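# Place cardboard box on an empty desk or in tote

## Task

Find out whether any desk in the room has nothing on it. If one does, set the cardboard box on that desk. If every desk is occupied, set the box inside the tote near the door so that no part of it sticks out past the tote's rim. Either way, the foam blocks must stay where they started and keep their original orientation, the tote must be resting on the floor when you finish, and the robot must not topple or be left leaning. The box must stay in place by itself, without the robot supporting it.

## Robot and tools

Robot: a Hello Robot Stretch 3 with one arm. It has a two-wheeled base (0.33 m long, 0.34 m wide), a lift that slides up and down a mast, and a telescoping arm that reaches out to the robot's RIGHT side. A wrist with yaw, pitch and roll holds a two-finger gripper. The base drives only forward, backward or turns in place; it cannot slide sideways. To move the gripper along the robot's forward direction, drive the base. Turns pivot about the point midway between the drive wheels, 0.05 m behind the front edge. With the arm pulled in and the wrist folded, a turn sweeps a 0.28 m radius; an unfolded, level wrist reaches beyond that.

Frames: the base frame has its origin on the floor between the drive wheels, x forward, y left, z up. hand_pose is reported in it, at the point where closed fingertips meet. Odometry is the base frame as it was at scene start; heading runs -3.142 to 3.142, positive to the left.

Cameras: head_camera and nav_camera ride on the head and are aimed with head_pan_rad and head_tilt_rad; wrist_camera is on the gripper. Each execute_actions result brings one image per camera, taken when the call ends. Calling execute_actions with an empty actions list just shows the current state. zoom_image takes camera (head_camera, nav_camera or wrist_camera) and region [x0, y0, x1, y1] in pixels of that camera's last image, origin top-left, at most 504 x 504.

execute_actions takes actions, a list run in order. Each action is {"robot": ..., "steps": n, "until": ...}; steps is 1 to 450 control steps at 30 per second (default 1). {"steps": n} alone waits. robot holds one command, a list of up to 8 commands run one after another (entries may be {"pause_s": s}, s up to 15), or {"stop": true} to brake everything and clear the queue. A command can contain:
- base: exactly one of translate_m (metres, relative to where the base is when that command begins, forward positive, |value| at most 1) or rotate_rad (radians, relative, counter-clockwise/left positive, |value| at most 3.2).
- joints: absolute targets by name; unnamed joints keep their targets. lift_m 0 to 1.1 (arm height); arm_m 0 to 0.52 (extension); wrist_yaw_rad -1.345 to 4.42 (0 along the arm, positive toward the front, 3.0 folded over the base); wrist_pitch_rad -1.57 to 0.451 (0 level, negative tips fingers down); wrist_roll_rad -2.911 to 2.911 (0 fingers side by side); gripper_m -0.089 to 0.179 (larger is wider; actual gap is about 0.007 less when nearly shut and 0.025 less when fully open, zero under 0.007); head_pan_rad -3.953 to 1.73 (0 ahead, positive left, -1.57 looks along the arm); head_tilt_rad -1.53 to 0.419 (negative looks down).
- contact_limits: {"arm_m": effort %} 1 to 100, how hard the arm may push before a contact_stop; lower is gentler; holds until arm_m's next command.
One out-of-range or invalid value rejects the entire call. New commands take effect immediately and discard any older queue; motions continue while you think.

until ends an action early once all its conditions hold. {"robot": {"status": "ended"}} waits until nothing is moving and no queue runs. Other fields compare as [op, value] with =, !=, <, <=, >, >= (e.g. lift_m, arm_m_goal, base_status). {"any": {"status": "ended"}} fires when any motion or the queue finishes.

Gripping: command gripper_m below the object's width; smaller squeezes harder but a stall guard may weaken the grip, so heavy or slippery items can slip. To let go, open at least 0.02 above where the fingers made contact. Neither reading nor "done" proves you are holding anything; check the images.

Speed: fast driving (0.30 m/s, 1.9 rad/s) only when stowed: lift_m under 0.30, arm_m under 0.03, wrist_yaw_rad over 2.54; otherwise 0.10 m/s and 0.63 rad/s.

Avoid self-collision: fold or unfold the wrist only with lift_m between 0.32 and 0.95, wrist_pitch_rad -0.4 and roll near 0; after folding you may drop the lift to 0.25. With yaw below -0.4, keep pitch at -0.5 or lower.

Balance: pushing into something rigid with the gripper higher than about 0.45 m can tip the robot; raised contact limits and repeat pushes make it worse. Do not drive while gripping or pressing on something fixed. If the base snags on furniture (especially reversing), back out of the last move in small steps; if base_tilt leans, free the gripper, and if still tipped lower lift_m to about 0.2. Avoid drops, slams and hard pushes; keep the foam blocks untouched.

Result lines: base_status shows progress as (moved of goal). joint_goals, joint_status, measured_speeds per joint. Status words: moving, done (within tolerance), off_target (held away, may still push), contact_stop (lift or arm hit something and went slack until next command), time_out, stopped, not_commanded, torque_fault (a wrist servo shut off for 10 s; wait with steps). refusals counts refused goals; queue is idle, running, done, dropped or stopped; queue_left counts commands not yet started. Lines starting refused:, dropped: or replaced: explain problems. robot.on_its_own appears when a joint's goal differs from yours, a joint is slack or off, a motor effort is abnormal at rest, or base_tilt changes by 3 degrees or more. motor_effort is percent of maximum, with peak in brackets. lidar_m: 12 distances in 30-degree sectors counter-clockwise from straight ahead (4th left, 7th behind, 10th right), in a plane 0.17 m up. wrist_depth_mm and head_depth_mm are 7x7 grids of median depth.

Before calling finished_scene with the scene number, wait until all motion has ended, the box rests on its own, and the gripper is clear.

Each tool is called after ">>>" in YAML: its name, and indented under it one key for each argument.

## Session

>>> execute_actions:
  actions: []

Scene clock: 0.00 s.
robot.base_odometry: x=+0.000 y=+0.000 heading=+0.000 (m, m, rad; robot's odometry frame)
robot.turned_by_wheels: +0.000 (rad since the last result)
robot.turned_by_imu: +0.000 (rad since the last result)
robot.base_tilt: forward=+1.5 right=+1.1 (deg)
robot.lidar_m: 2.14 1.37 0.81 0.71 0.71 0.83 1.14 0.94 1.08 1.02 1.02 1.20
robot.head_depth_mm: 1820 1947 1916 1884 1849 1821 1793 / 1860 2373 2379 2388 2338 2288 2046 / 1881 2318 2342 2379 2374 2386 2122 / 1890 2261 2255 2246 2300 2325 2092 / 1919 2203 2228 2237 2246 2250 2062 / 1946 2153 2157 2197 2197 2195 2064 / 1971 2142 2148 2108 2161 2171 2050
robot.base_status: not_commanded
robot.joint_positions: lift_m=+0.460 arm_m=+0.001 wrist_yaw_rad=+3.116 wrist_pitch_rad=-0.507 wrist_roll_rad=-0.005 gripper_m=+0.037 head_pan_rad=-0.015 head_tilt_rad=-0.017
robot.joint_goals: lift_m=+0.460 arm_m=+0.001 wrist_yaw_rad=+3.116 wrist_pitch_rad=-0.507 wrist_roll_rad=-0.005 gripper_m=+0.037 head_pan_rad=-0.015 head_tilt_rad=-0.017
robot.joint_status: lift_m=not_commanded arm_m=not_commanded wrist_yaw_rad=not_commanded wrist_pitch_rad=not_commanded wrist_roll_rad=not_commanded gripper_m=not_commanded head_pan_rad=not_commanded head_tilt_rad=not_commanded
robot.measured_speeds: translate_m=+0.000 rotate_rad=+0.000 lift_m=+0.000 arm_m=+0.000 wrist_yaw_rad=+0.000 wrist_pitch_rad=+0.000 wrist_roll_rad=+0.000 head_pan_rad=+0.000 head_tilt_rad=+0.000
robot: refusals=0 queue=idle queue_left=0
robot.motor_effort: left_wheel=+0 right_wheel=+0 lift_m=+21 arm_m=-1 wrist_yaw_rad=+1 wrist_pitch_rad=+4 wrist_roll_rad=+0 gripper_m=+0 head_pan_rad=+0 head_tilt_rad=+2 (%)
robot.hand_pose: x=-0.0159 y=+0.0663 z=+0.4533 quat_wxyz=(+0.186, +0.685, +0.169, +0.684) (m; robot's base frame)
robot.wrist_depth_mm: 602 632 - 726 773 839 906 / 647 687 - 787 860 945 - / 699 752 - 890 969 - - / 764 831 - 954 999 - - / 801 796 793 808 829 838 847 / 681 685 - 685 716 699 723 / 586 590 592 613 595 616 624
pictures: head_camera (sideways: a quarter turn clockwise sets it upright), nav_camera (sideways: a quarter turn counterclockwise sets it upright), wrist_camera
Images, in order (width x height): head_camera 896x504, nav_camera 672x504, wrist_camera 644x364.

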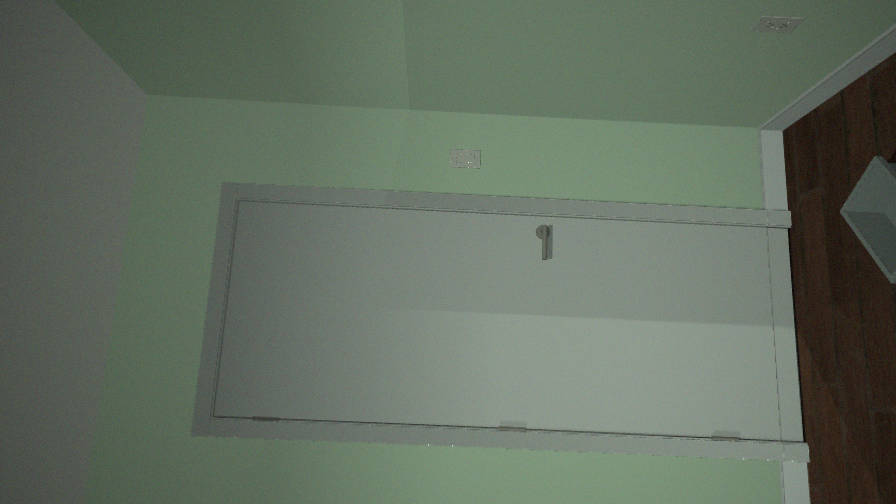

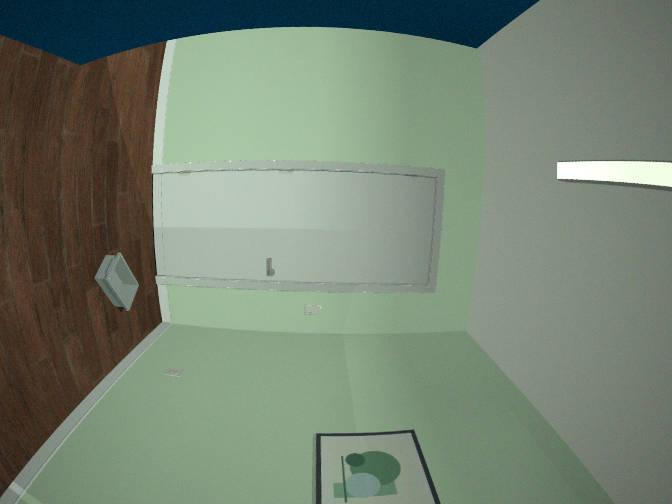

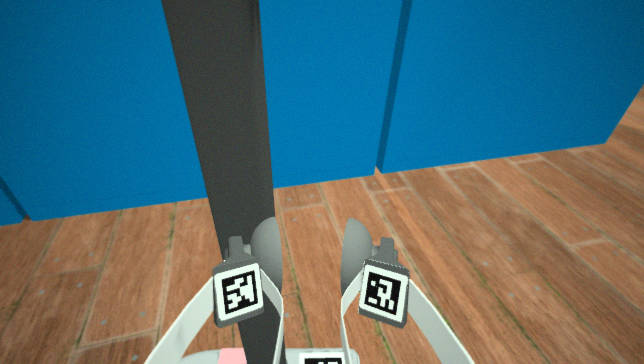

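Look around.

>>> execute_actions:
  actions:
    - {"robot":{"joints":{"head_pan_rad":-1.57,"head_tilt_rad":-0.6}},"steps":200,"until":{"robot":{"status":"ended"}}}

>>> execute_actions:
  actions:
    - {"robot":{"joints":{"head_pan_rad":-3.14,"head_tilt_rad":-0.6}},"steps":200,"until":{"robot":{"status":"ended"}}}

>>> execute_actions:
  actions:
    - {"robot":{"joints":{"head_pan_rad":1.57,"head_tilt_rad":-0.6}},"steps":200,"until":{"robot":{"status":"ended"}}}

Scene clock: 6.97 s.
robot.base_odometry: x=+0.000 y=+0.000 heading=+0.000 (m, m, rad; robot's odometry frame)
robot.turned_by_wheels: +0.000 (rad since the last result)
robot.turned_by_imu: +0.000 (rad since the last result)
robot.base_tilt: forward=+1.6 right=+1.0 (deg)
robot.lidar_m: 2.14 1.36 0.81 0.71 0.71 0.83 1.14 0.94 1.07 1.02 1.02 1.20
robot.head_depth_mm: 894 996 1133 1305 1548 1461 1232 / 879 981 1103 1267 1492 1456 1226 / 863 960 1090 1250 1458 1443 1225 / 848 942 1063 1211 1421 1452 1221 / 833 926 1042 1184 1373 1436 1209 / 825 910 1021 1163 1337 1436 1214 / 812 899 1000 1133 1317 1427 1212
robot.base_status: not_commanded
robot.joint_positions: lift_m=+0.460 arm_m=+0.001 wrist_yaw_rad=+3.116 wrist_pitch_rad=-0.507 wrist_roll_rad=-0.005 gripper_m=+0.037 head_pan_rad=-1.563 head_tilt_rad=-0.592
robot.joint_goals: lift_m=+0.460 arm_m=+0.001 wrist_yaw_rad=+3.116 wrist_pitch_rad=-0.507 wrist_roll_rad=-0.005 gripper_m=+0.037 head_pan_rad=-1.570 head_tilt_rad=-0.600
robot.joint_status: lift_m=not_commanded arm_m=not_commanded wrist_yaw_rad=not_commanded wrist_pitch_rad=not_commanded wrist_roll_rad=not_commanded gripper_m=not_commanded head_pan_rad=done head_tilt_rad=done
robot.measured_speeds: translate_m=+0.000 rotate_rad=+0.000 lift_m=+0.000 arm_m=+0.000 wrist_yaw_rad=+0.000 wrist_pitch_rad=+0.000 wrist_roll_rad=+0.000 head_pan_rad=+0.000 head_tilt_rad=+0.000
robot: refusals=0 queue=done queue_left=0
robot.motor_effort: left_wheel=+0(0) right_wheel=+0(0) lift_m=+21(21) arm_m=+0(1) wrist_yaw_rad=+1(0) wrist_pitch_rad=+4(5) wrist_roll_rad=+0(0) gripper_m=+0(0) head_pan_rad=-4(33) head_tilt_rad=-5(49) (%)
robot.hand_pose: x=-0.0159 y=+0.0663 z=+0.4533 quat_wxyz=(+0.186, +0.685, +0.169, +0.684) (m; robot's base frame)
robot.wrist_depth_mm: 596 629 - 730 786 835 920 / 645 684 - 812 858 922 - / 711 748 - 888 981 - - / 765 825 - 967 996 - - / 789 797 805 810 831 836 846 / 680 674 - 695 716 707 720 / 586 591 595 625 595 611 622
pictures: head_camera (sideways: a quarter turn clockwise sets it upright), nav_camera (sideways: a quarter turn counterclockwise sets it upright), wrist_camera
camera_calibration (this result's frames):
head_camera: T_world_to_cam=[[-0.0480395, 0.552923, -0.831846, 1.10623], [0.9982, 0.0565043, -0.0200884, 0.0209678], [0.0358956, -0.831314, -0.554642, 0.681922], [0, 0, 0, 1]] pos_world=[0.0077345, -0.0459518, 1.29885]
nav_camera: T_world_to_cam=[[0.0461246, -0.533833, 0.844331, -1.05653], [-0.997688, -0.066853, 0.0122341, 0.0406801], [0.0499151, -0.842943, -0.535683, 0.652672], [0, 0, 0, 1]] pos_world=[0.05674, -0.0111279, 1.24119]
wrist_camera: T_world_to_cam=[[0.998941, -0.0159708, 0.0431382, -0.00772645], [0.0244289, -0.610433, -0.791691, 0.43528], [0.0389769, 0.791907, -0.609396, 0.386503], [0, 0, 0, 1]] pos_world=[-0.0179798, -0.0404884, 0.580474]
Images, in order (width x height): head_camera 896x504, nav_camera 672x504, wrist_camera 644x364.

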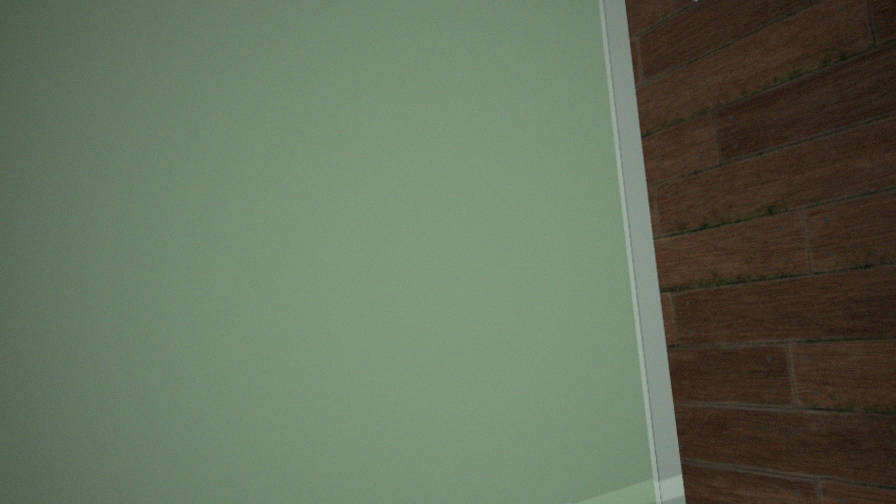

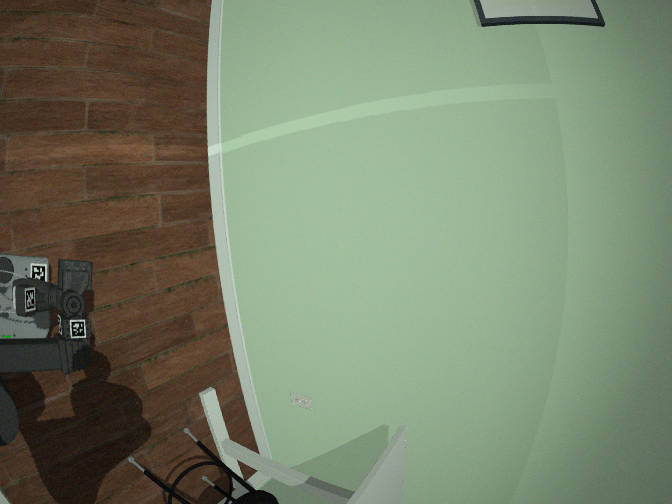

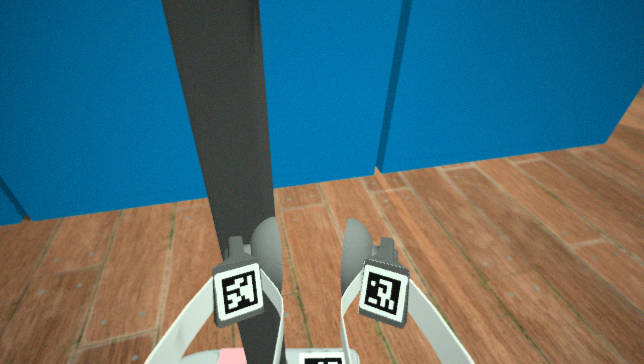

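Scene clock: 8.33 s.
robot.base_odometry: x=+0.000 y=+0.000 heading=+0.000 (m, m, rad; robot's odometry frame)
robot.turned_by_wheels: +0.000 (rad since the last result)
robot.turned_by_imu: +0.000 (rad since the last result)
robot.base_tilt: forward=+1.6 right=+1.0 (deg)
robot.lidar_m: 2.15 1.36 0.81 0.71 0.71 0.83 1.14 0.93 1.08 1.02 1.02 1.20
robot.head_depth_mm: 1297 1370 967 1438 1504 1424 1233 / 1327 1418 900 1673 1739 1427 1225 / 1297 1402 891 1861 1723 1448 1218 / 1277 1377 886 1833 1791 1433 1215 / 1256 1355 877 1776 1789 1434 1216 / 1239 1328 874 1755 1776 1435 1215 / 1223 1307 869 1625 1656 1432 1208
robot.base_status: not_commanded
robot.joint_positions: lift_m=+0.460 arm_m=+0.001 wrist_yaw_rad=+3.116 wrist_pitch_rad=-0.507 wrist_roll_rad=-0.005 gripper_m=+0.037 head_pan_rad=-3.133 head_tilt_rad=-0.593
robot.joint_goals: lift_m=+0.460 arm_m=+0.001 wrist_yaw_rad=+3.116 wrist_pitch_rad=-0.507 wrist_roll_rad=-0.005 gripper_m=+0.037 head_pan_rad=-3.140 head_tilt_rad=-0.600
robot.joint_status: lift_m=not_commanded arm_m=not_commanded wrist_yaw_rad=not_commanded wrist_pitch_rad=not_commanded wrist_roll_rad=not_commanded gripper_m=not_commanded head_pan_rad=done head_tilt_rad=done
robot.measured_speeds: translate_m=+0.000 rotate_rad=+0.000 lift_m=+0.000 arm_m=+0.000 wrist_yaw_rad=+0.000 wrist_pitch_rad=+0.000 wrist_roll_rad=+0.000 head_pan_rad=+0.000 head_tilt_rad=+0.000
robot: refusals=0 queue=done queue_left=0
robot.motor_effort: left_wheel=+0(0) right_wheel=-1(0) lift_m=+21(21) arm_m=+0(0) wrist_yaw_rad=+1(0) wrist_pitch_rad=+5(4) wrist_roll_rad=+0(0) gripper_m=+0(0) head_pan_rad=-3(34) head_tilt_rad=-5(6) (%)
robot.hand_pose: x=-0.0159 y=+0.0663 z=+0.4533 quat_wxyz=(+0.186, +0.685, +0.169, +0.684) (m; robot's base frame)
robot.wrist_depth_mm: 596 636 - 723 788 843 922 / 646 678 - 799 857 940 - / 699 751 - 868 952 - - / 769 846 - 951 - - - / 776 782 792 825 818 830 865 / 672 672 - 689 714 712 711 / 583 594 592 620 593 614 625
pictures: head_camera (sideways: a quarter turn clockwise sets it upright), nav_camera (sideways: a quarter turn counterclockwise sets it upright), wrist_camera
camera_calibration (this result's frames):
head_camera: T_world_to_cam=[[0.553067, 0.0484754, -0.831725, 1.1024], [0.0572928, -0.998156, -0.0200778, 0.0266936], [-0.831164, -0.0365475, -0.554824, 0.687448], [0, 0, 0, 1]] pos_world=[-0.0398498, -0.00167057, 1.29884]
nav_camera: T_world_to_cam=[[-0.533982, -0.0465456, 0.844214, -1.05284], [-0.0676394, 0.997635, 0.0122212, 0.0350235], [-0.842786, -0.0505762, -0.535867, 0.658357], [0, 0, 0, 1]] pos_world=[-0.00497479, -0.0506486, 1.24119]
wrist_camera: T_world_to_cam=[[0.998941, -0.0159711, 0.0431381, -0.00772643], [0.0244286, -0.610433, -0.791691, 0.43528], [0.0389771, 0.791907, -0.609396, 0.386503], [0, 0, 0, 1]] pos_world=[-0.0179798, -0.0404884, 0.580474]
Images, in order (width x height): head_camera 896x504, nav_camera 672x504, wrist_camera 644x364.

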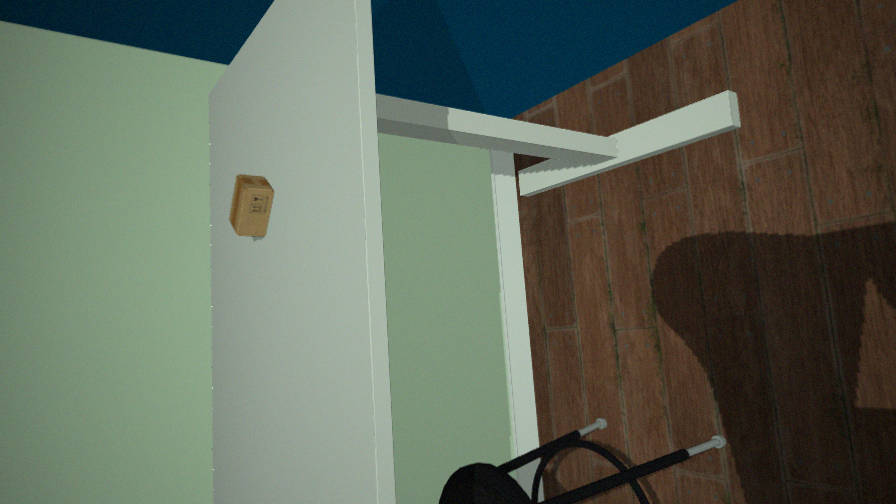

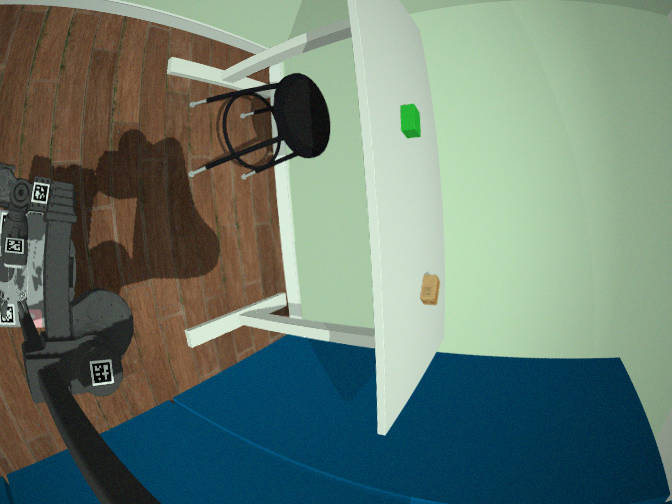

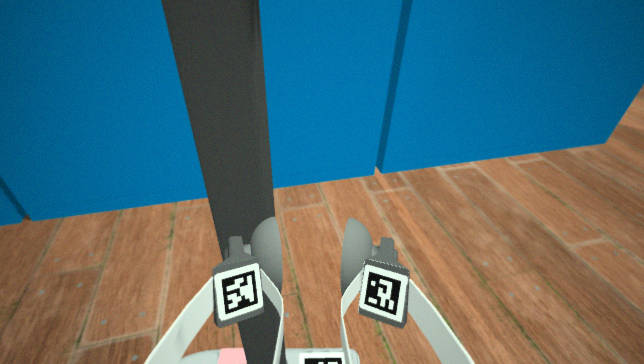

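Scene clock: 11.10 s.
robot.base_odometry: x=+0.000 y=+0.000 heading=+0.000 (m, m, rad; robot's odometry frame)
robot.turned_by_wheels: +0.000 (rad since the last result)
robot.turned_by_imu: +0.000 (rad since the last result)
robot.base_tilt: forward=+1.6 right=+0.9 (deg)
robot.lidar_m: 2.15 1.37 0.81 0.71 0.71 0.83 1.14 0.94 1.08 1.02 1.02 1.20
robot.head_depth_mm: 623 692 783 902 1067 1311 1218 / 603 671 761 881 1046 1246 1227 / 592 659 740 852 1000 1208 1220 / 580 648 726 833 972 1165 1220 / 572 632 712 811 941 1130 1211 / 562 621 695 789 918 1080 1208 / 553 610 681 767 882 - -
robot.base_status: not_commanded
robot.joint_positions: lift_m=+0.460 arm_m=+0.001 wrist_yaw_rad=+3.116 wrist_pitch_rad=-0.507 wrist_roll_rad=-0.005 gripper_m=+0.037 head_pan_rad=+1.563 head_tilt_rad=-0.593
robot.joint_goals: lift_m=+0.460 arm_m=+0.001 wrist_yaw_rad=+3.116 wrist_pitch_rad=-0.507 wrist_roll_rad=-0.005 gripper_m=+0.037 head_pan_rad=+1.570 head_tilt_rad=-0.600
robot.joint_status: lift_m=not_commanded arm_m=not_commanded wrist_yaw_rad=not_commanded wrist_pitch_rad=not_commanded wrist_roll_rad=not_commanded gripper_m=not_commanded head_pan_rad=done head_tilt_rad=done
robot.measured_speeds: translate_m=+0.000 rotate_rad=+0.000 lift_m=+0.000 arm_m=+0.000 wrist_yaw_rad=+0.000 wrist_pitch_rad=+0.000 wrist_roll_rad=+0.000 head_pan_rad=+0.000 head_tilt_rad=+0.000
robot: refusals=0 queue=done queue_left=0
robot.motor_effort: left_wheel=+0(0) right_wheel=+0(1) lift_m=+21(22) arm_m=-1(0) wrist_yaw_rad=+1(1) wrist_pitch_rad=+4(4) wrist_roll_rad=+0(0) gripper_m=+0(0) head_pan_rad=+3(33) head_tilt_rad=-5(6) (%)
robot.hand_pose: x=-0.0159 y=+0.0663 z=+0.4533 quat_wxyz=(+0.186, +0.685, +0.169, +0.684) (m; robot's base frame)
robot.wrist_depth_mm: 594 624 - 721 769 839 934 / 654 677 - 787 849 943 - / 708 746 - 886 956 - - / 770 835 - 954 - - - / 787 802 786 820 822 832 857 / 678 683 - 696 705 715 722 / 582 591 601 627 592 614 628
pictures: head_camera (sideways: a quarter turn clockwise sets it upright), nav_camera (sideways: a quarter turn counterclockwise sets it upright), wrist_camera
camera_calibration (this result's frames):
head_camera: T_world_to_cam=[[0.0391459, -0.553806, -0.831725, 1.10554], [-0.998979, -0.0404596, -0.0200778, 0.0331369], [-0.0225321, 0.831662, -0.554824, 0.682515], [0, 0, 0, 1]] pos_world=[0.00520422, 0.0459714, 1.29884]
nav_camera: T_world_to_cam=[[-0.0375381, 0.53469, 0.844214, -1.05587], [0.998633, 0.0508134, 0.0122212, 0.0285193], [-0.0363628, 0.843519, -0.535867, 0.653438], [0, 0, 0, 1]] pos_world=[-0.0443547, 0.011927, 1.24119]
wrist_camera: T_world_to_cam=[[0.998941, -0.015971, 0.0431382, -0.00772651], [0.0244288, -0.610433, -0.791691, 0.43528], [0.0389771, 0.791907, -0.609396, 0.386503], [0, 0, 0, 1]] pos_world=[-0.0179798, -0.0404884, 0.580474]
Images, in order (width x height): head_camera 896x504, nav_camera 672x504, wrist_camera 644x364.

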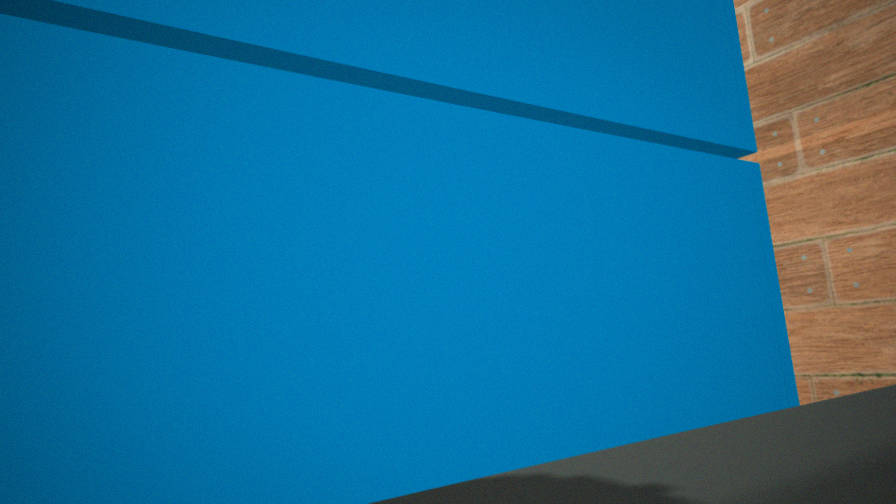

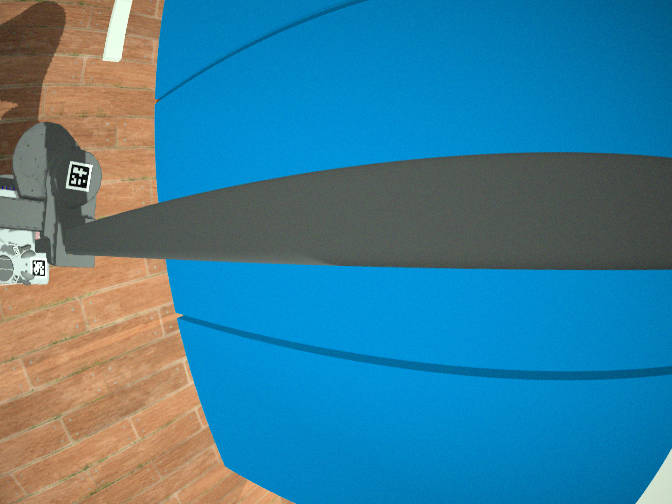

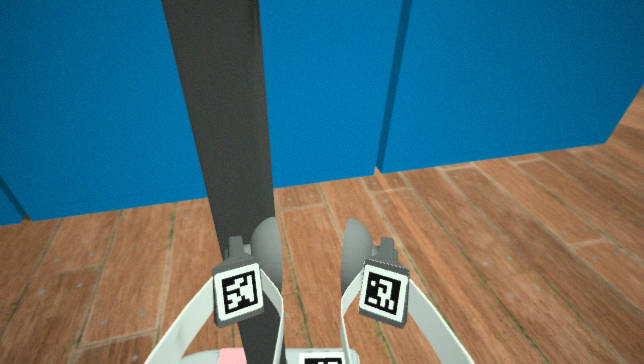

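>>> execute_actions:
  actions:
    - {"robot":[{"joints":{"wrist_pitch_rad":-0.4,"lift_m":0.6,"head_pan_rad":-1.57,"head_tilt_rad":-0.5}},{"joints":{"wrist_yaw_rad":-0.4,"lift_m":0.9,"gripper_m":0.17},"base":{"translate_m":-0.4}},{"joints":{"lift_m":1.05,"wrist_pitch_rad":0}},{"base":{"rotate_rad":-1.57}}],"steps":450,"until":{"robot":{"status":"ended"}}}

Scene clock: 46.57 s.
robot.base_odometry: x=-0.400 y=+0.000 heading=-1.570 (m, m, rad; robot's odometry frame)
robot.turned_by_wheels: -1.570 (rad since the last result)
robot.turned_by_imu: -1.604 (rad since the last result)
robot.base_tilt: forward=+1.5 right=+0.9 (deg)
robot.lidar_m: 1.11 1.12 1.31 2.31 1.20 0.70 0.62 0.62 0.72 0.75 0.88 0.62
robot.head_depth_mm: 980 1073 1135 - - - - / 966 1054 1134 - - - - / 944 1035 1112 703 526 - 1206 / 931 1020 1081 714 524 455 1277 / 919 1001 1053 713 523 438 1264 / 901 982 1040 710 519 436 1261 / 887 962 1026 703 515 421 1261
robot.base_status: done (rotate_rad -1.5699 of -1.5700)
robot.joint_positions: lift_m=+1.049 arm_m=+0.001 wrist_yaw_rad=-0.397 wrist_pitch_rad=-0.023 wrist_roll_rad=-0.005 gripper_m=+0.170 head_pan_rad=-1.563 head_tilt_rad=-0.507
robot.joint_goals: lift_m=+1.050 arm_m=+0.001 wrist_yaw_rad=-0.400 wrist_pitch_rad=+0.000 wrist_roll_rad=-0.005 gripper_m=+0.170 head_pan_rad=-1.570 head_tilt_rad=-0.500
robot.joint_status: lift_m=done arm_m=not_commanded wrist_yaw_rad=done wrist_pitch_rad=done wrist_roll_rad=not_commanded gripper_m=done head_pan_rad=done head_tilt_rad=done
robot.measured_speeds: translate_m=+0.000 rotate_rad=+0.000 lift_m=+0.000 arm_m=+0.000 wrist_yaw_rad=+0.000 wrist_pitch_rad=+0.000 wrist_roll_rad=+0.000 head_pan_rad=+0.000 head_tilt_rad=+0.000
robot: refusals=0 queue=done queue_left=0
robot.motor_effort: left_wheel=+2(6) right_wheel=-2(4) lift_m=+30(29) arm_m=+0(1) wrist_yaw_rad=-1(3) wrist_pitch_rad=+7(8) wrist_roll_rad=+0(0) gripper_m=+0(91) head_pan_rad=-3(33) head_tilt_rad=+4(20) (%)
robot.hand_pose: x=-0.1204 y=-0.3816 z=+1.1581 quat_wxyz=(+0.694, -0.131, -0.693, -0.148) (m; robot's base frame)
robot.wrist_depth_mm: 673 752 878 797 590 465 386 / 674 777 905 801 594 476 392 / 695 792 924 829 605 476 395 / 712 819 962 851 614 486 396 / 727 795 867 835 637 478 404 / 599 473 585 592 608 - 407 / 400 423 433 438 443 497 388
pictures: head_camera (sideways: a quarter turn clockwise sets it upright), nav_camera (sideways: a quarter turn counterclockwise sets it upright), wrist_camera
camera_calibration (this result's frames):
head_camera: T_world_to_cam=[[-0.0473071, 0.480341, -0.875805, 1.16355], [0.998232, 0.0543147, -0.0241308, 0.0262328], [0.0359781, -0.875398, -0.482061, 0.587486], [0, 0, 0, 1]] pos_world=[0.00772092, -0.0460393, 1.30288]
nav_camera: T_world_to_cam=[[0.0453905, -0.46026, 0.886623, -1.11168], [-0.997718, -0.0652928, 0.0171834, 0.0342351], [0.0499812, -0.88538, -0.462174, 0.557026], [0, 0, 0, 1]] pos_world=[0.056776, -0.0162489, 1.2425]
wrist_camera: T_world_to_cam=[[-0.916756, 0.397173, 0.0425696, -0.0131553], [0.0292353, 0.173, -0.984488, 1.24525], [-0.398377, -0.90129, -0.17021, -0.0326356], [0, 0, 0, 1]] pos_world=[-0.0614667, -0.239617, 1.22094]
Images, in order (width x height): head_camera 896x504, nav_camera 672x504, wrist_camera 644x364.

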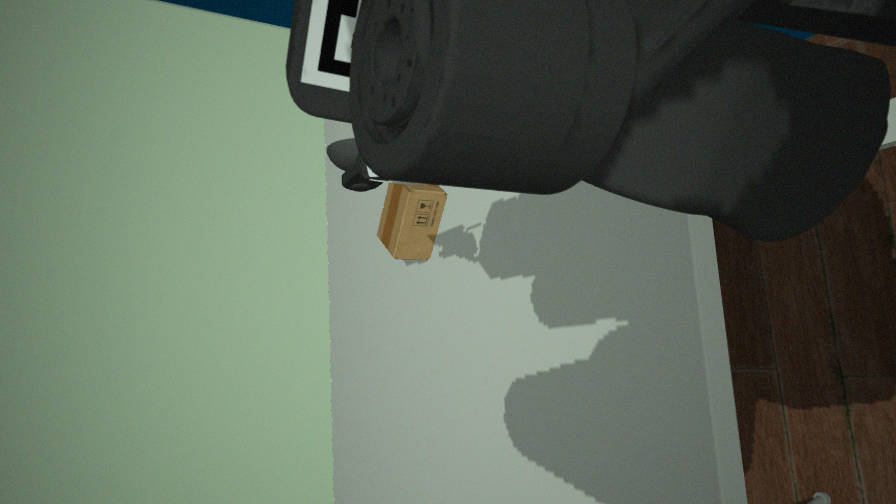

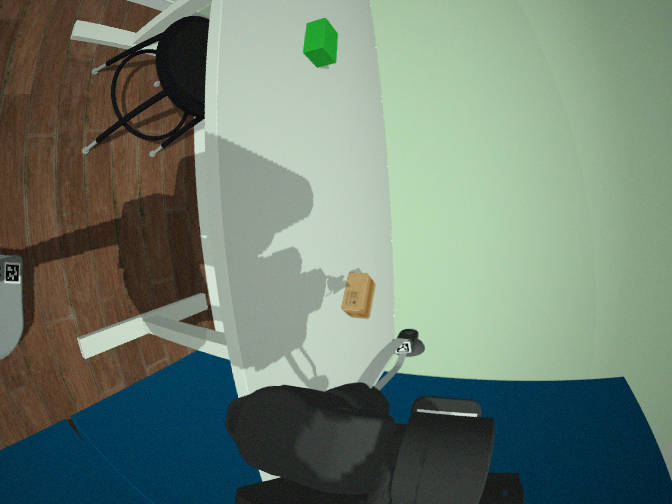

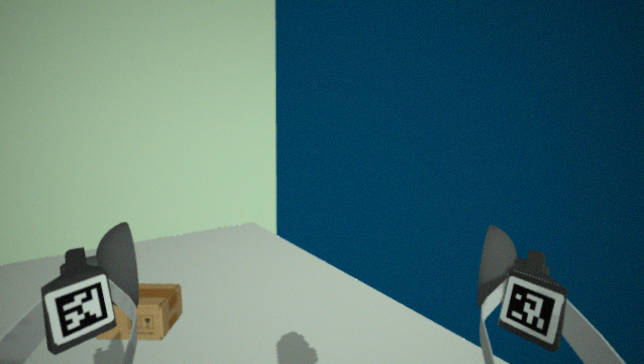

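>>> execute_actions:
  actions:
    - {"robot":{"joints":{"wrist_pitch_rad":-0.4,"lift_m":1.08,"arm_m":0.35},"base":{"translate_m":0.11}},"steps":450,"until":{"robot":{"status":"ended"}}}

Scene clock: 61.77 s.
robot.base_odometry: x=-0.400 y=-0.110 heading=-1.570 (m, m, rad; robot's odometry frame)
robot.turned_by_wheels: +0.000 (rad since the last result)
robot.turned_by_imu: +0.000 (rad since the last result)
robot.base_tilt: forward=+1.6 right=+1.0 (deg)
robot.lidar_m: 1.00 1.01 1.18 2.10 1.41 0.83 0.72 0.72 0.78 1.09 0.54 0.74
robot.head_depth_mm: 952 1078 1119 732 532 446 1257 / 930 - 994 698 528 443 1226 / 923 996 984 721 526 429 1278 / 906 996 1055 717 522 426 1277 / 888 973 1038 713 522 412 1267 / 879 954 1024 707 519 410 1268 / 862 943 1008 704 516 409 1217
robot.base_status: done (translate_m +0.1100 of +0.1100)
robot.joint_positions: lift_m=+1.079 arm_m=+0.350 wrist_yaw_rad=-0.398 wrist_pitch_rad=-0.416 wrist_roll_rad=-0.005 gripper_m=+0.170 head_pan_rad=-1.563 head_tilt_rad=-0.507
robot.joint_goals: lift_m=+1.080 arm_m=+0.350 wrist_yaw_rad=-0.400 wrist_pitch_rad=-0.400 wrist_roll_rad=-0.005 gripper_m=+0.170 head_pan_rad=-1.570 head_tilt_rad=-0.500
robot.joint_status: lift_m=done arm_m=done wrist_yaw_rad=done wrist_pitch_rad=done wrist_roll_rad=not_commanded gripper_m=done head_pan_rad=done head_tilt_rad=done
robot.measured_speeds: translate_m=+0.000 rotate_rad=+0.000 lift_m=+0.000 arm_m=+0.000 wrist_yaw_rad=+0.000 wrist_pitch_rad=+0.000 wrist_roll_rad=+0.000 head_pan_rad=+0.000 head_tilt_rad=+0.000
robot: refusals=0 queue=done queue_left=0
robot.motor_effort: left_wheel=+2(9) right_wheel=-2(2) lift_m=+30(30) arm_m=+4(5) wrist_yaw_rad=-2(2) wrist_pitch_rad=+5(8) wrist_roll_rad=+0(0) gripper_m=+1(1) head_pan_rad=-3(3) head_tilt_rad=+6(5) (%)
robot.hand_pose: x=-0.1085 y=-0.7017 z=+1.0926 quat_wxyz=(+0.651, +0.007, -0.705, -0.280) (m; robot's base frame)
robot.wrist_depth_mm: 386 436 510 605 591 471 389 / 407 468 546 660 630 492 403 / 431 493 585 669 661 516 419 / 452 492 497 507 515 538 439 / 387 398 398 405 413 432 449 / 335 327 330 335 337 - 346 / 267 279 275 231 288 283 297
pictures: head_camera (sideways: a quarter turn clockwise sets it upright), nav_camera (sideways: a quarter turn counterclockwise sets it upright), wrist_camera
camera_calibration (this result's frames):
head_camera: T_world_to_cam=[[-0.0472683, 0.4803, -0.87583, 1.16358], [0.998237, 0.0542336, -0.0241332, 0.0262359], [0.0359083, -0.875426, -0.482016, 0.587428], [0, 0, 0, 1]] pos_world=[0.00771723, -0.0460393, 1.30288]
nav_camera: T_world_to_cam=[[0.0453533, -0.460218, 0.886647, -1.11171], [-0.997723, -0.0652121, 0.0171864, 0.0342313], [0.0499106, -0.885408, -0.462128, 0.556967], [0, 0, 0, 1]] pos_world=[0.0567747, -0.0162561, 1.2425]
wrist_camera: T_world_to_cam=[[-0.92315, 0.381936, 0.0438055, 0.114873], [0.17027, 0.508364, -0.844141, 1.33302], [-0.344677, -0.77181, -0.534328, 0.16695], [0, 0, 0, 1]] pos_world=[-0.0633844, -0.59268, 1.20943]
Images, in order (width x height): head_camera 896x504, nav_camera 672x504, wrist_camera 644x364.

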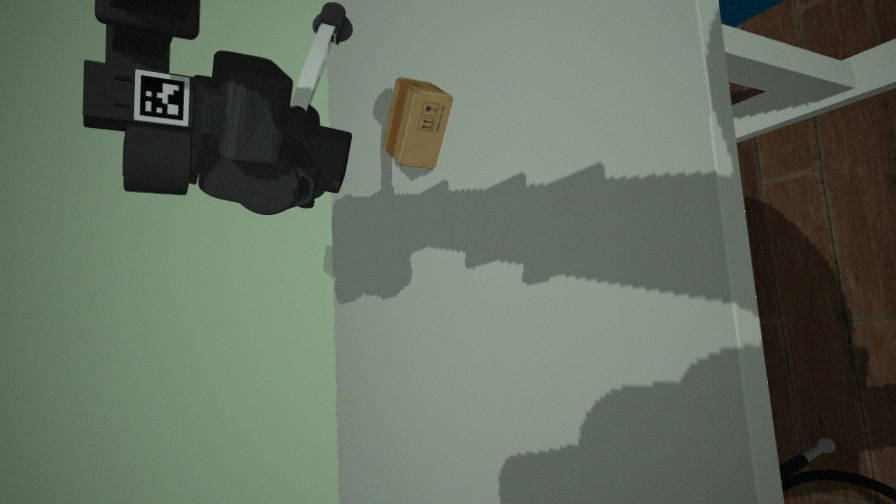

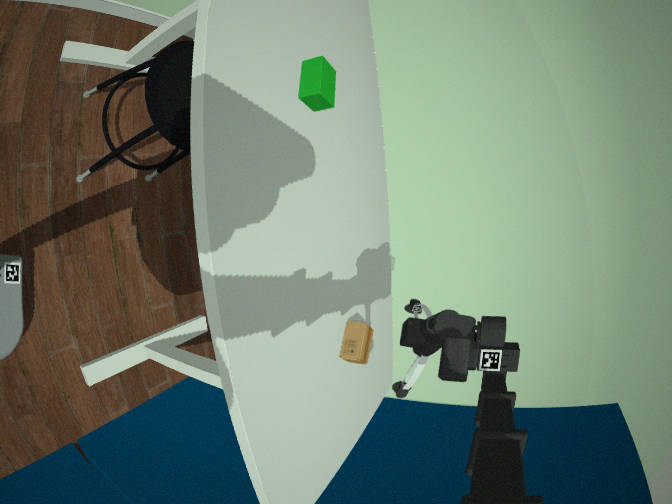

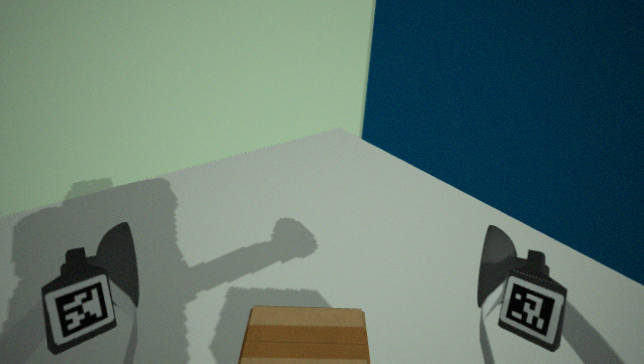

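>>> execute_actions:
  actions:
    - {"robot":{"joints":{"lift_m":0.978,"arm_m":0.355}},"steps":450,"until":{"robot":{"status":"ended"}}}

Scene clock: 69.23 s.
robot.base_odometry: x=-0.400 y=-0.110 heading=-1.570 (m, m, rad; robot's odometry frame)
robot.turned_by_wheels: +0.000 (rad since the last result)
robot.turned_by_imu: +0.000 (rad since the last result)
robot.base_tilt: forward=+1.5 right=+1.0 (deg)
robot.lidar_m: 1.00 1.01 1.18 2.09 1.41 0.83 0.72 0.72 0.78 1.08 0.54 0.74
robot.head_depth_mm: 954 1052 - 678 532 446 1252 / 940 1026 - 690 529 443 1222 / 924 1014 1073 651 527 428 1269 / 909 994 1052 716 525 425 1269 / 895 975 1040 713 522 412 1268 / 878 961 1022 707 519 410 1267 / 859 939 1006 702 515 409 1225
robot.base_status: done (translate_m +0.1100 of +0.1100)
robot.joint_positions: lift_m=+0.979 arm_m=+0.355 wrist_yaw_rad=-0.398 wrist_pitch_rad=-0.416 wrist_roll_rad=-0.005 gripper_m=+0.170 head_pan_rad=-1.563 head_tilt_rad=-0.507
robot.joint_goals: lift_m=+0.978 arm_m=+0.355 wrist_yaw_rad=-0.400 wrist_pitch_rad=-0.400 wrist_roll_rad=-0.005 gripper_m=+0.170 head_pan_rad=-1.570 head_tilt_rad=-0.500
robot.joint_status: lift_m=done arm_m=done wrist_yaw_rad=done wrist_pitch_rad=done wrist_roll_rad=not_commanded gripper_m=done head_pan_rad=done head_tilt_rad=done
robot.measured_speeds: translate_m=+0.000 rotate_rad=+0.000 lift_m=+0.000 arm_m=+0.000 wrist_yaw_rad=+0.000 wrist_pitch_rad=+0.000 wrist_roll_rad=+0.000 head_pan_rad=+0.000 head_tilt_rad=+0.000
robot: refusals=0 queue=done queue_left=0
robot.motor_effort: left_wheel=+3(2) right_wheel=-2(2) lift_m=+10(30) arm_m=+4(7) wrist_yaw_rad=-1(1) wrist_pitch_rad=+5(5) wrist_roll_rad=+0(0) gripper_m=+0(0) head_pan_rad=-4(3) head_tilt_rad=+5(5) (%)
robot.hand_pose: x=-0.1085 y=-0.7067 z=+0.9917 quat_wxyz=(+0.651, +0.007, -0.705, -0.280) (m; robot's base frame)
robot.wrist_depth_mm: 382 432 506 599 589 469 391 / 400 460 527 608 616 490 407 / 403 406 415 423 437 473 420 / 301 302 308 315 318 326 331 / 241 244 188 174 242 262 259 / - 203 154 149 197 - 216 / - 174 167 167 174 176 182
pictures: head_camera (sideways: a quarter turn clockwise sets it upright), nav_camera (sideways: a quarter turn counterclockwise sets it upright), wrist_camera
camera_calibration (this result's frames):
head_camera: T_world_to_cam=[[-0.0472682, 0.480299, -0.87583, 1.16358], [0.998237, 0.0542334, -0.0241332, 0.0262359], [0.0359081, -0.875426, -0.482016, 0.587428], [0, 0, 0, 1]] pos_world=[0.00771722, -0.0460393, 1.30288]
nav_camera: T_world_to_cam=[[0.0453532, -0.460218, 0.886647, -1.11171], [-0.997723, -0.0652119, 0.0171864, 0.0342313], [0.0499104, -0.885408, -0.462128, 0.556966], [0, 0, 0, 1]] pos_world=[0.0567747, -0.0162561, 1.2425]
wrist_camera: T_world_to_cam=[[-0.923154, 0.381927, 0.0438042, 0.121195], [0.170347, 0.508547, -0.844015, 1.25041], [-0.344629, -0.771694, -0.534528, 0.109504], [0, 0, 0, 1]] pos_world=[-0.0633837, -0.597677, 1.10859]
Images, in order (width x height): head_camera 896x504, nav_camera 672x504, wrist_camera 644x364.

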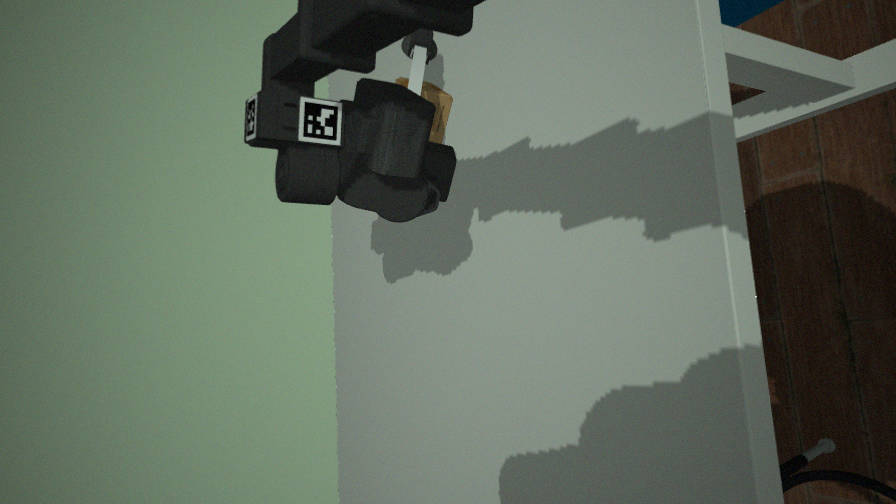

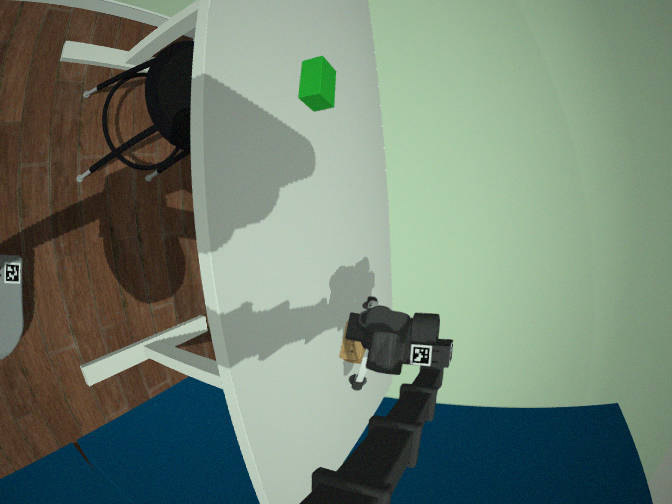

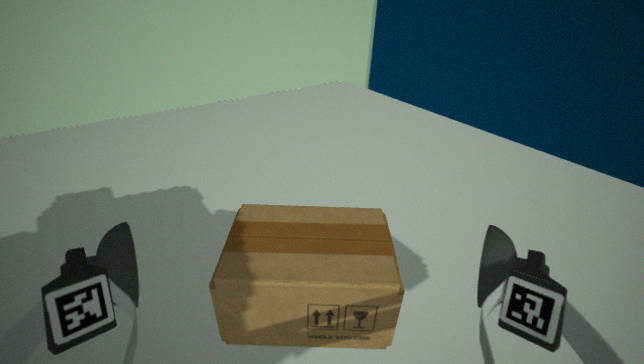

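>>> execute_actions:
  actions:
    - {"robot":[{"joints":{"lift_m":0.97,"arm_m":0.36}},{"joints":{"gripper_m":0.05}},{"pause_s":0.5},{"joints":{"lift_m":1.05}}],"steps":450,"until":{"robot":{"status":"ended"}}}

Scene clock: 77.33 s.
robot.base_odometry: x=-0.400 y=-0.110 heading=-1.570 (m, m, rad; robot's odometry frame)
robot.turned_by_wheels: +0.000 (rad since the last result)
robot.turned_by_imu: +0.000 (rad since the last result)
robot.base_tilt: forward=+1.6 right=+1.1 (deg)
robot.lidar_m: 1.01 1.01 1.18 2.09 1.41 0.83 0.72 0.72 0.78 1.08 0.54 0.74
robot.head_depth_mm: 957 1019 1125 732 531 446 1256 / 939 - - 726 530 443 1218 / 924 988 - 721 527 427 1279 / 910 994 1049 719 524 426 1270 / 894 974 1043 712 520 412 1268 / 878 959 1022 707 519 410 1263 / 864 939 1005 702 517 409 1221
robot.base_status: done (translate_m +0.1100 of +0.1100)
robot.joint_positions: lift_m=+1.049 arm_m=+0.360 wrist_yaw_rad=-0.398 wrist_pitch_rad=-0.424 wrist_roll_rad=-0.005 gripper_m=+0.051 head_pan_rad=-1.563 head_tilt_rad=-0.507
robot.joint_goals: lift_m=+1.050 arm_m=+0.360 wrist_yaw_rad=-0.400 wrist_pitch_rad=-0.400 wrist_roll_rad=-0.005 gripper_m=+0.050 head_pan_rad=-1.570 head_tilt_rad=-0.500
robot.joint_status: lift_m=done arm_m=done wrist_yaw_rad=done wrist_pitch_rad=done wrist_roll_rad=not_commanded gripper_m=done head_pan_rad=done head_tilt_rad=done
robot.measured_speeds: translate_m=+0.000 rotate_rad=+0.000 lift_m=+0.000 arm_m=+0.000 wrist_yaw_rad=+0.000 wrist_pitch_rad=+0.000 wrist_roll_rad=+0.000 head_pan_rad=+0.000 head_tilt_rad=+0.000
robot: refusals=0 queue=done queue_left=0
robot.motor_effort: left_wheel=+2(3) right_wheel=-1(2) lift_m=+31(29) arm_m=+4(7) wrist_yaw_rad=-1(1) wrist_pitch_rad=+8(8) wrist_roll_rad=+0(0) gripper_m=-20(99) head_pan_rad=-3(3) head_tilt_rad=+5(5) (%)
robot.hand_pose: x=-0.1081 y=-0.7107 z=+1.0606 quat_wxyz=(+0.650, +0.010, -0.705, -0.283) (m; robot's base frame)
robot.wrist_depth_mm: 380 427 496 598 594 468 390 / 398 452 537 661 623 496 405 / 422 482 544 590 620 519 421 / 424 426 434 445 452 495 441 / 337 342 166 161 347 362 383 / 285 292 137 138 139 302 303 / 245 239 156 151 238 256 259
pictures: head_camera (sideways: a quarter turn clockwise sets it upright), nav_camera (sideways: a quarter turn counterclockwise sets it upright), wrist_camera
camera_calibration (this result's frames):
head_camera: T_world_to_cam=[[-0.0472682, 0.480299, -0.87583, 1.16358], [0.998237, 0.0542335, -0.0241332, 0.0262359], [0.0359082, -0.875426, -0.482016, 0.587428], [0, 0, 0, 1]] pos_world=[0.00771723, -0.0460393, 1.30288]
nav_camera: T_world_to_cam=[[0.0453532, -0.460218, 0.886647, -1.11171], [-0.997723, -0.065212, 0.0171864, 0.0342313], [0.0499105, -0.885408, -0.462128, 0.556966], [0, 0, 0, 1]] pos_world=[0.0567747, -0.0162561, 1.2425]
wrist_camera: T_world_to_cam=[[-0.923295, 0.381591, 0.0437577, 0.119888], [0.173072, 0.515032, -0.839517, 1.31069], [-0.342889, -0.767548, -0.541569, 0.153978], [0, 0, 0, 1]] pos_world=[-0.0633541, -0.602611, 1.17849]
Images, in order (width x height): head_camera 896x504, nav_camera 672x504, wrist_camera 644x364.

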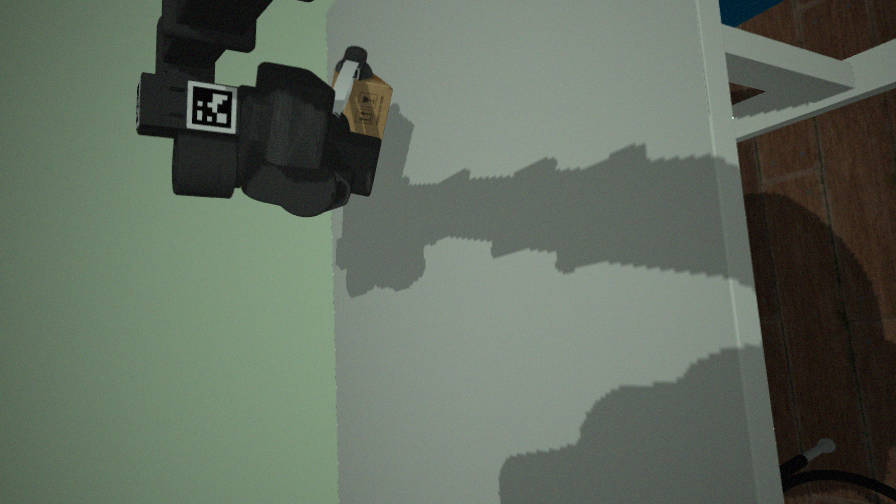

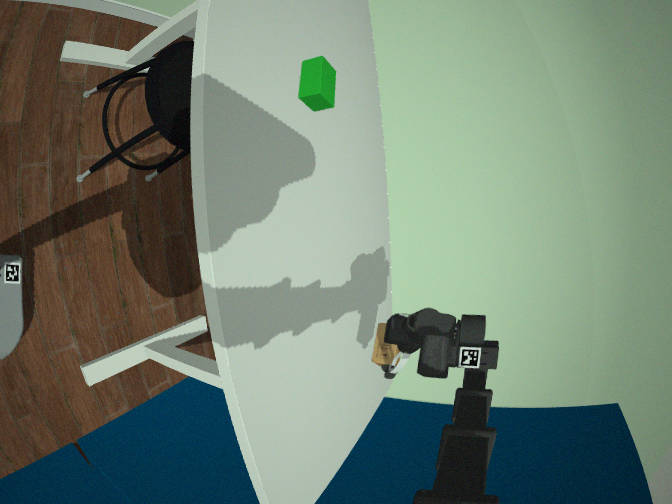

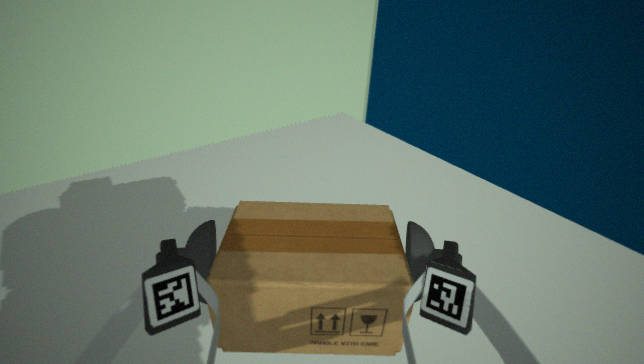

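>>> execute_actions:
  actions:
    - {"robot":[{"joints":{"arm_m":0.0,"head_pan_rad":0.3,"head_tilt_rad":-0.5}},{"base":{"rotate_rad":2.02}},{"base":{"translate_m":0.3},"joints":{"lift_m":0.7,"wrist_yaw_rad":1.2}},{"base":{"translate_m":0.2},"joints":{"wrist_yaw_rad":2.65,"lift_m":0.4}},{"joints":{"lift_m":0.28}}],"steps":450,"until":{"robot":{"status":"ended"}}}
    - {"steps":300,"until":{"robot":{"status":"ended"}}}

Scene clock: 105.23 s.
robot.base_odometry: x=+0.050 y=+0.107 heading=+0.450 (m, m, rad; robot's odometry frame)
robot.turned_by_wheels: +2.020 (rad since the last result)
robot.turned_by_imu: +2.064 (rad since the last result)
robot.base_tilt: forward=+1.5 right=+1.0 (deg)
robot.lidar_m: 1.34 0.73 0.62 0.62 0.69 1.15 1.04 1.19 1.12 1.11 1.26 2.08
robot.head_depth_mm: 1851 1972 2152 2353 1986 1570 1294 / 1968 2117 2317 2457 1969 1556 1284 / 1091 2113 2369 2558 1966 1549 1278 / 930 1024 1147 1295 1490 1539 1274 / 810 882 963 1067 1205 1352 1278 / 716 768 831 908 999 1114 1206 / 641 683 732 789 855 939 1054
robot.base_status: done (translate_m +0.2000 of +0.2000)
robot.joint_positions: lift_m=+0.281 arm_m=+0.001 wrist_yaw_rad=+2.647 wrist_pitch_rad=-0.426 wrist_roll_rad=-0.005 gripper_m=+0.051 head_pan_rad=+0.293 head_tilt_rad=-0.507
robot.joint_goals: lift_m=+0.280 arm_m=+0.000 wrist_yaw_rad=+2.650 wrist_pitch_rad=-0.400 wrist_roll_rad=-0.005 gripper_m=+0.050 head_pan_rad=+0.300 head_tilt_rad=-0.500
robot.joint_status: lift_m=done arm_m=done wrist_yaw_rad=done wrist_pitch_rad=done wrist_roll_rad=not_commanded gripper_m=done head_pan_rad=done head_tilt_rad=done
robot.measured_speeds: translate_m=+0.000 rotate_rad=+0.000 lift_m=+0.000 arm_m=+0.000 wrist_yaw_rad=+0.000 wrist_pitch_rad=+0.000 wrist_roll_rad=+0.000 head_pan_rad=+0.000 head_tilt_rad=+0.000
robot: refusals=0 queue=done queue_left=0
robot.motor_effort: left_wheel=-2(6) right_wheel=+2(4) lift_m=+9(30) arm_m=-4(7) wrist_yaw_rad=+3(6) wrist_pitch_rad=+8(8) wrist_roll_rad=+0(0) gripper_m=-20(21) head_pan_rad=+3(36) head_tilt_rad=+5(2) (%)
robot.hand_pose: x=+0.0849 y=+0.0503 z=+0.2915 quat_wxyz=(+0.315, +0.705, -0.023, +0.635) (m; robot's base frame)
robot.wrist_depth_mm: 516 547 584 627 691 751 824 / 552 591 632 691 748 834 921 / 596 634 691 758 849 933 - / 637 682 741 786 811 820 840 / 609 613 166 161 612 639 656 / 525 524 137 137 138 537 542 / - - 152 151 427 453 464
pictures: head_camera (sideways: a quarter turn clockwise sets it upright), nav_camera (sideways: a quarter turn counterclockwise sets it upright), wrist_camera
camera_calibration (this result's frames):
head_camera: T_world_to_cam=[[-0.447416, -0.180472, -0.875927, 1.16615], [-0.33296, 0.942632, -0.0241426, 0.0343685], [0.830034, 0.280847, -0.481839, 0.582353], [0, 0, 0, 1]] pos_world=[0.0498234, 0.0145082, 1.30289]
nav_camera: T_world_to_cam=[[0.428683, 0.172983, 0.88674, -1.11417], [0.343352, -0.939049, 0.0171981, 0.0260356], [0.835667, 0.297091, -0.461949, 0.55194], [0, 0, 0, 1]] pos_world=[0.00744973, 0.0532049, 1.2425]
wrist_camera: T_world_to_cam=[[0.881819, -0.469553, 0.0437619, -0.0690698], [-0.222887, -0.496754, -0.838783, 0.323972], [0.415592, 0.729901, -0.542705, 0.248323], [0, 0, 0, 1]] pos_world=[0.0299153, -0.0527483, 0.409531]
Images, in order (width x height): head_camera 896x504, nav_camera 672x504, wrist_camera 644x364.

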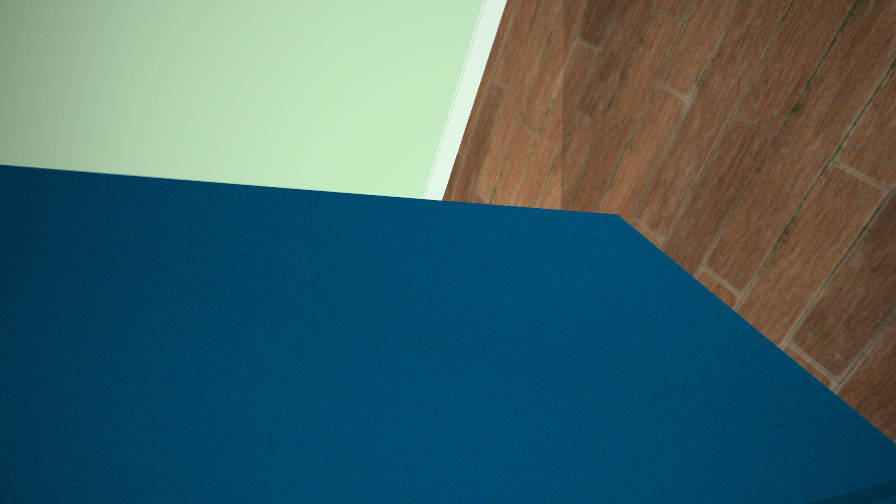

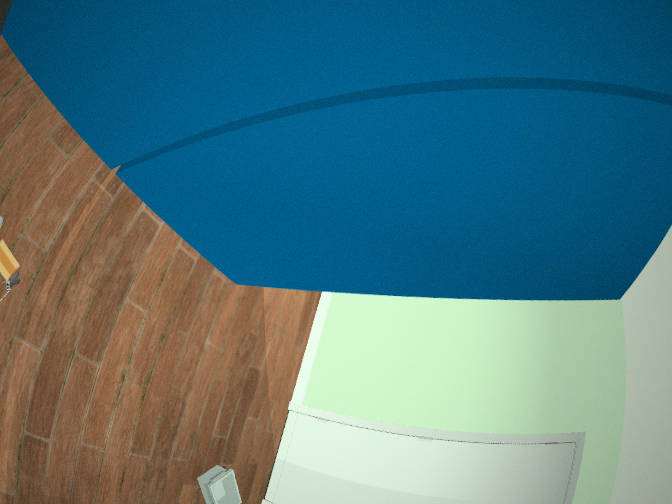

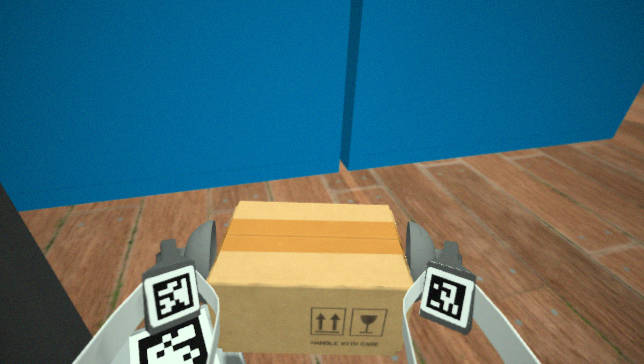

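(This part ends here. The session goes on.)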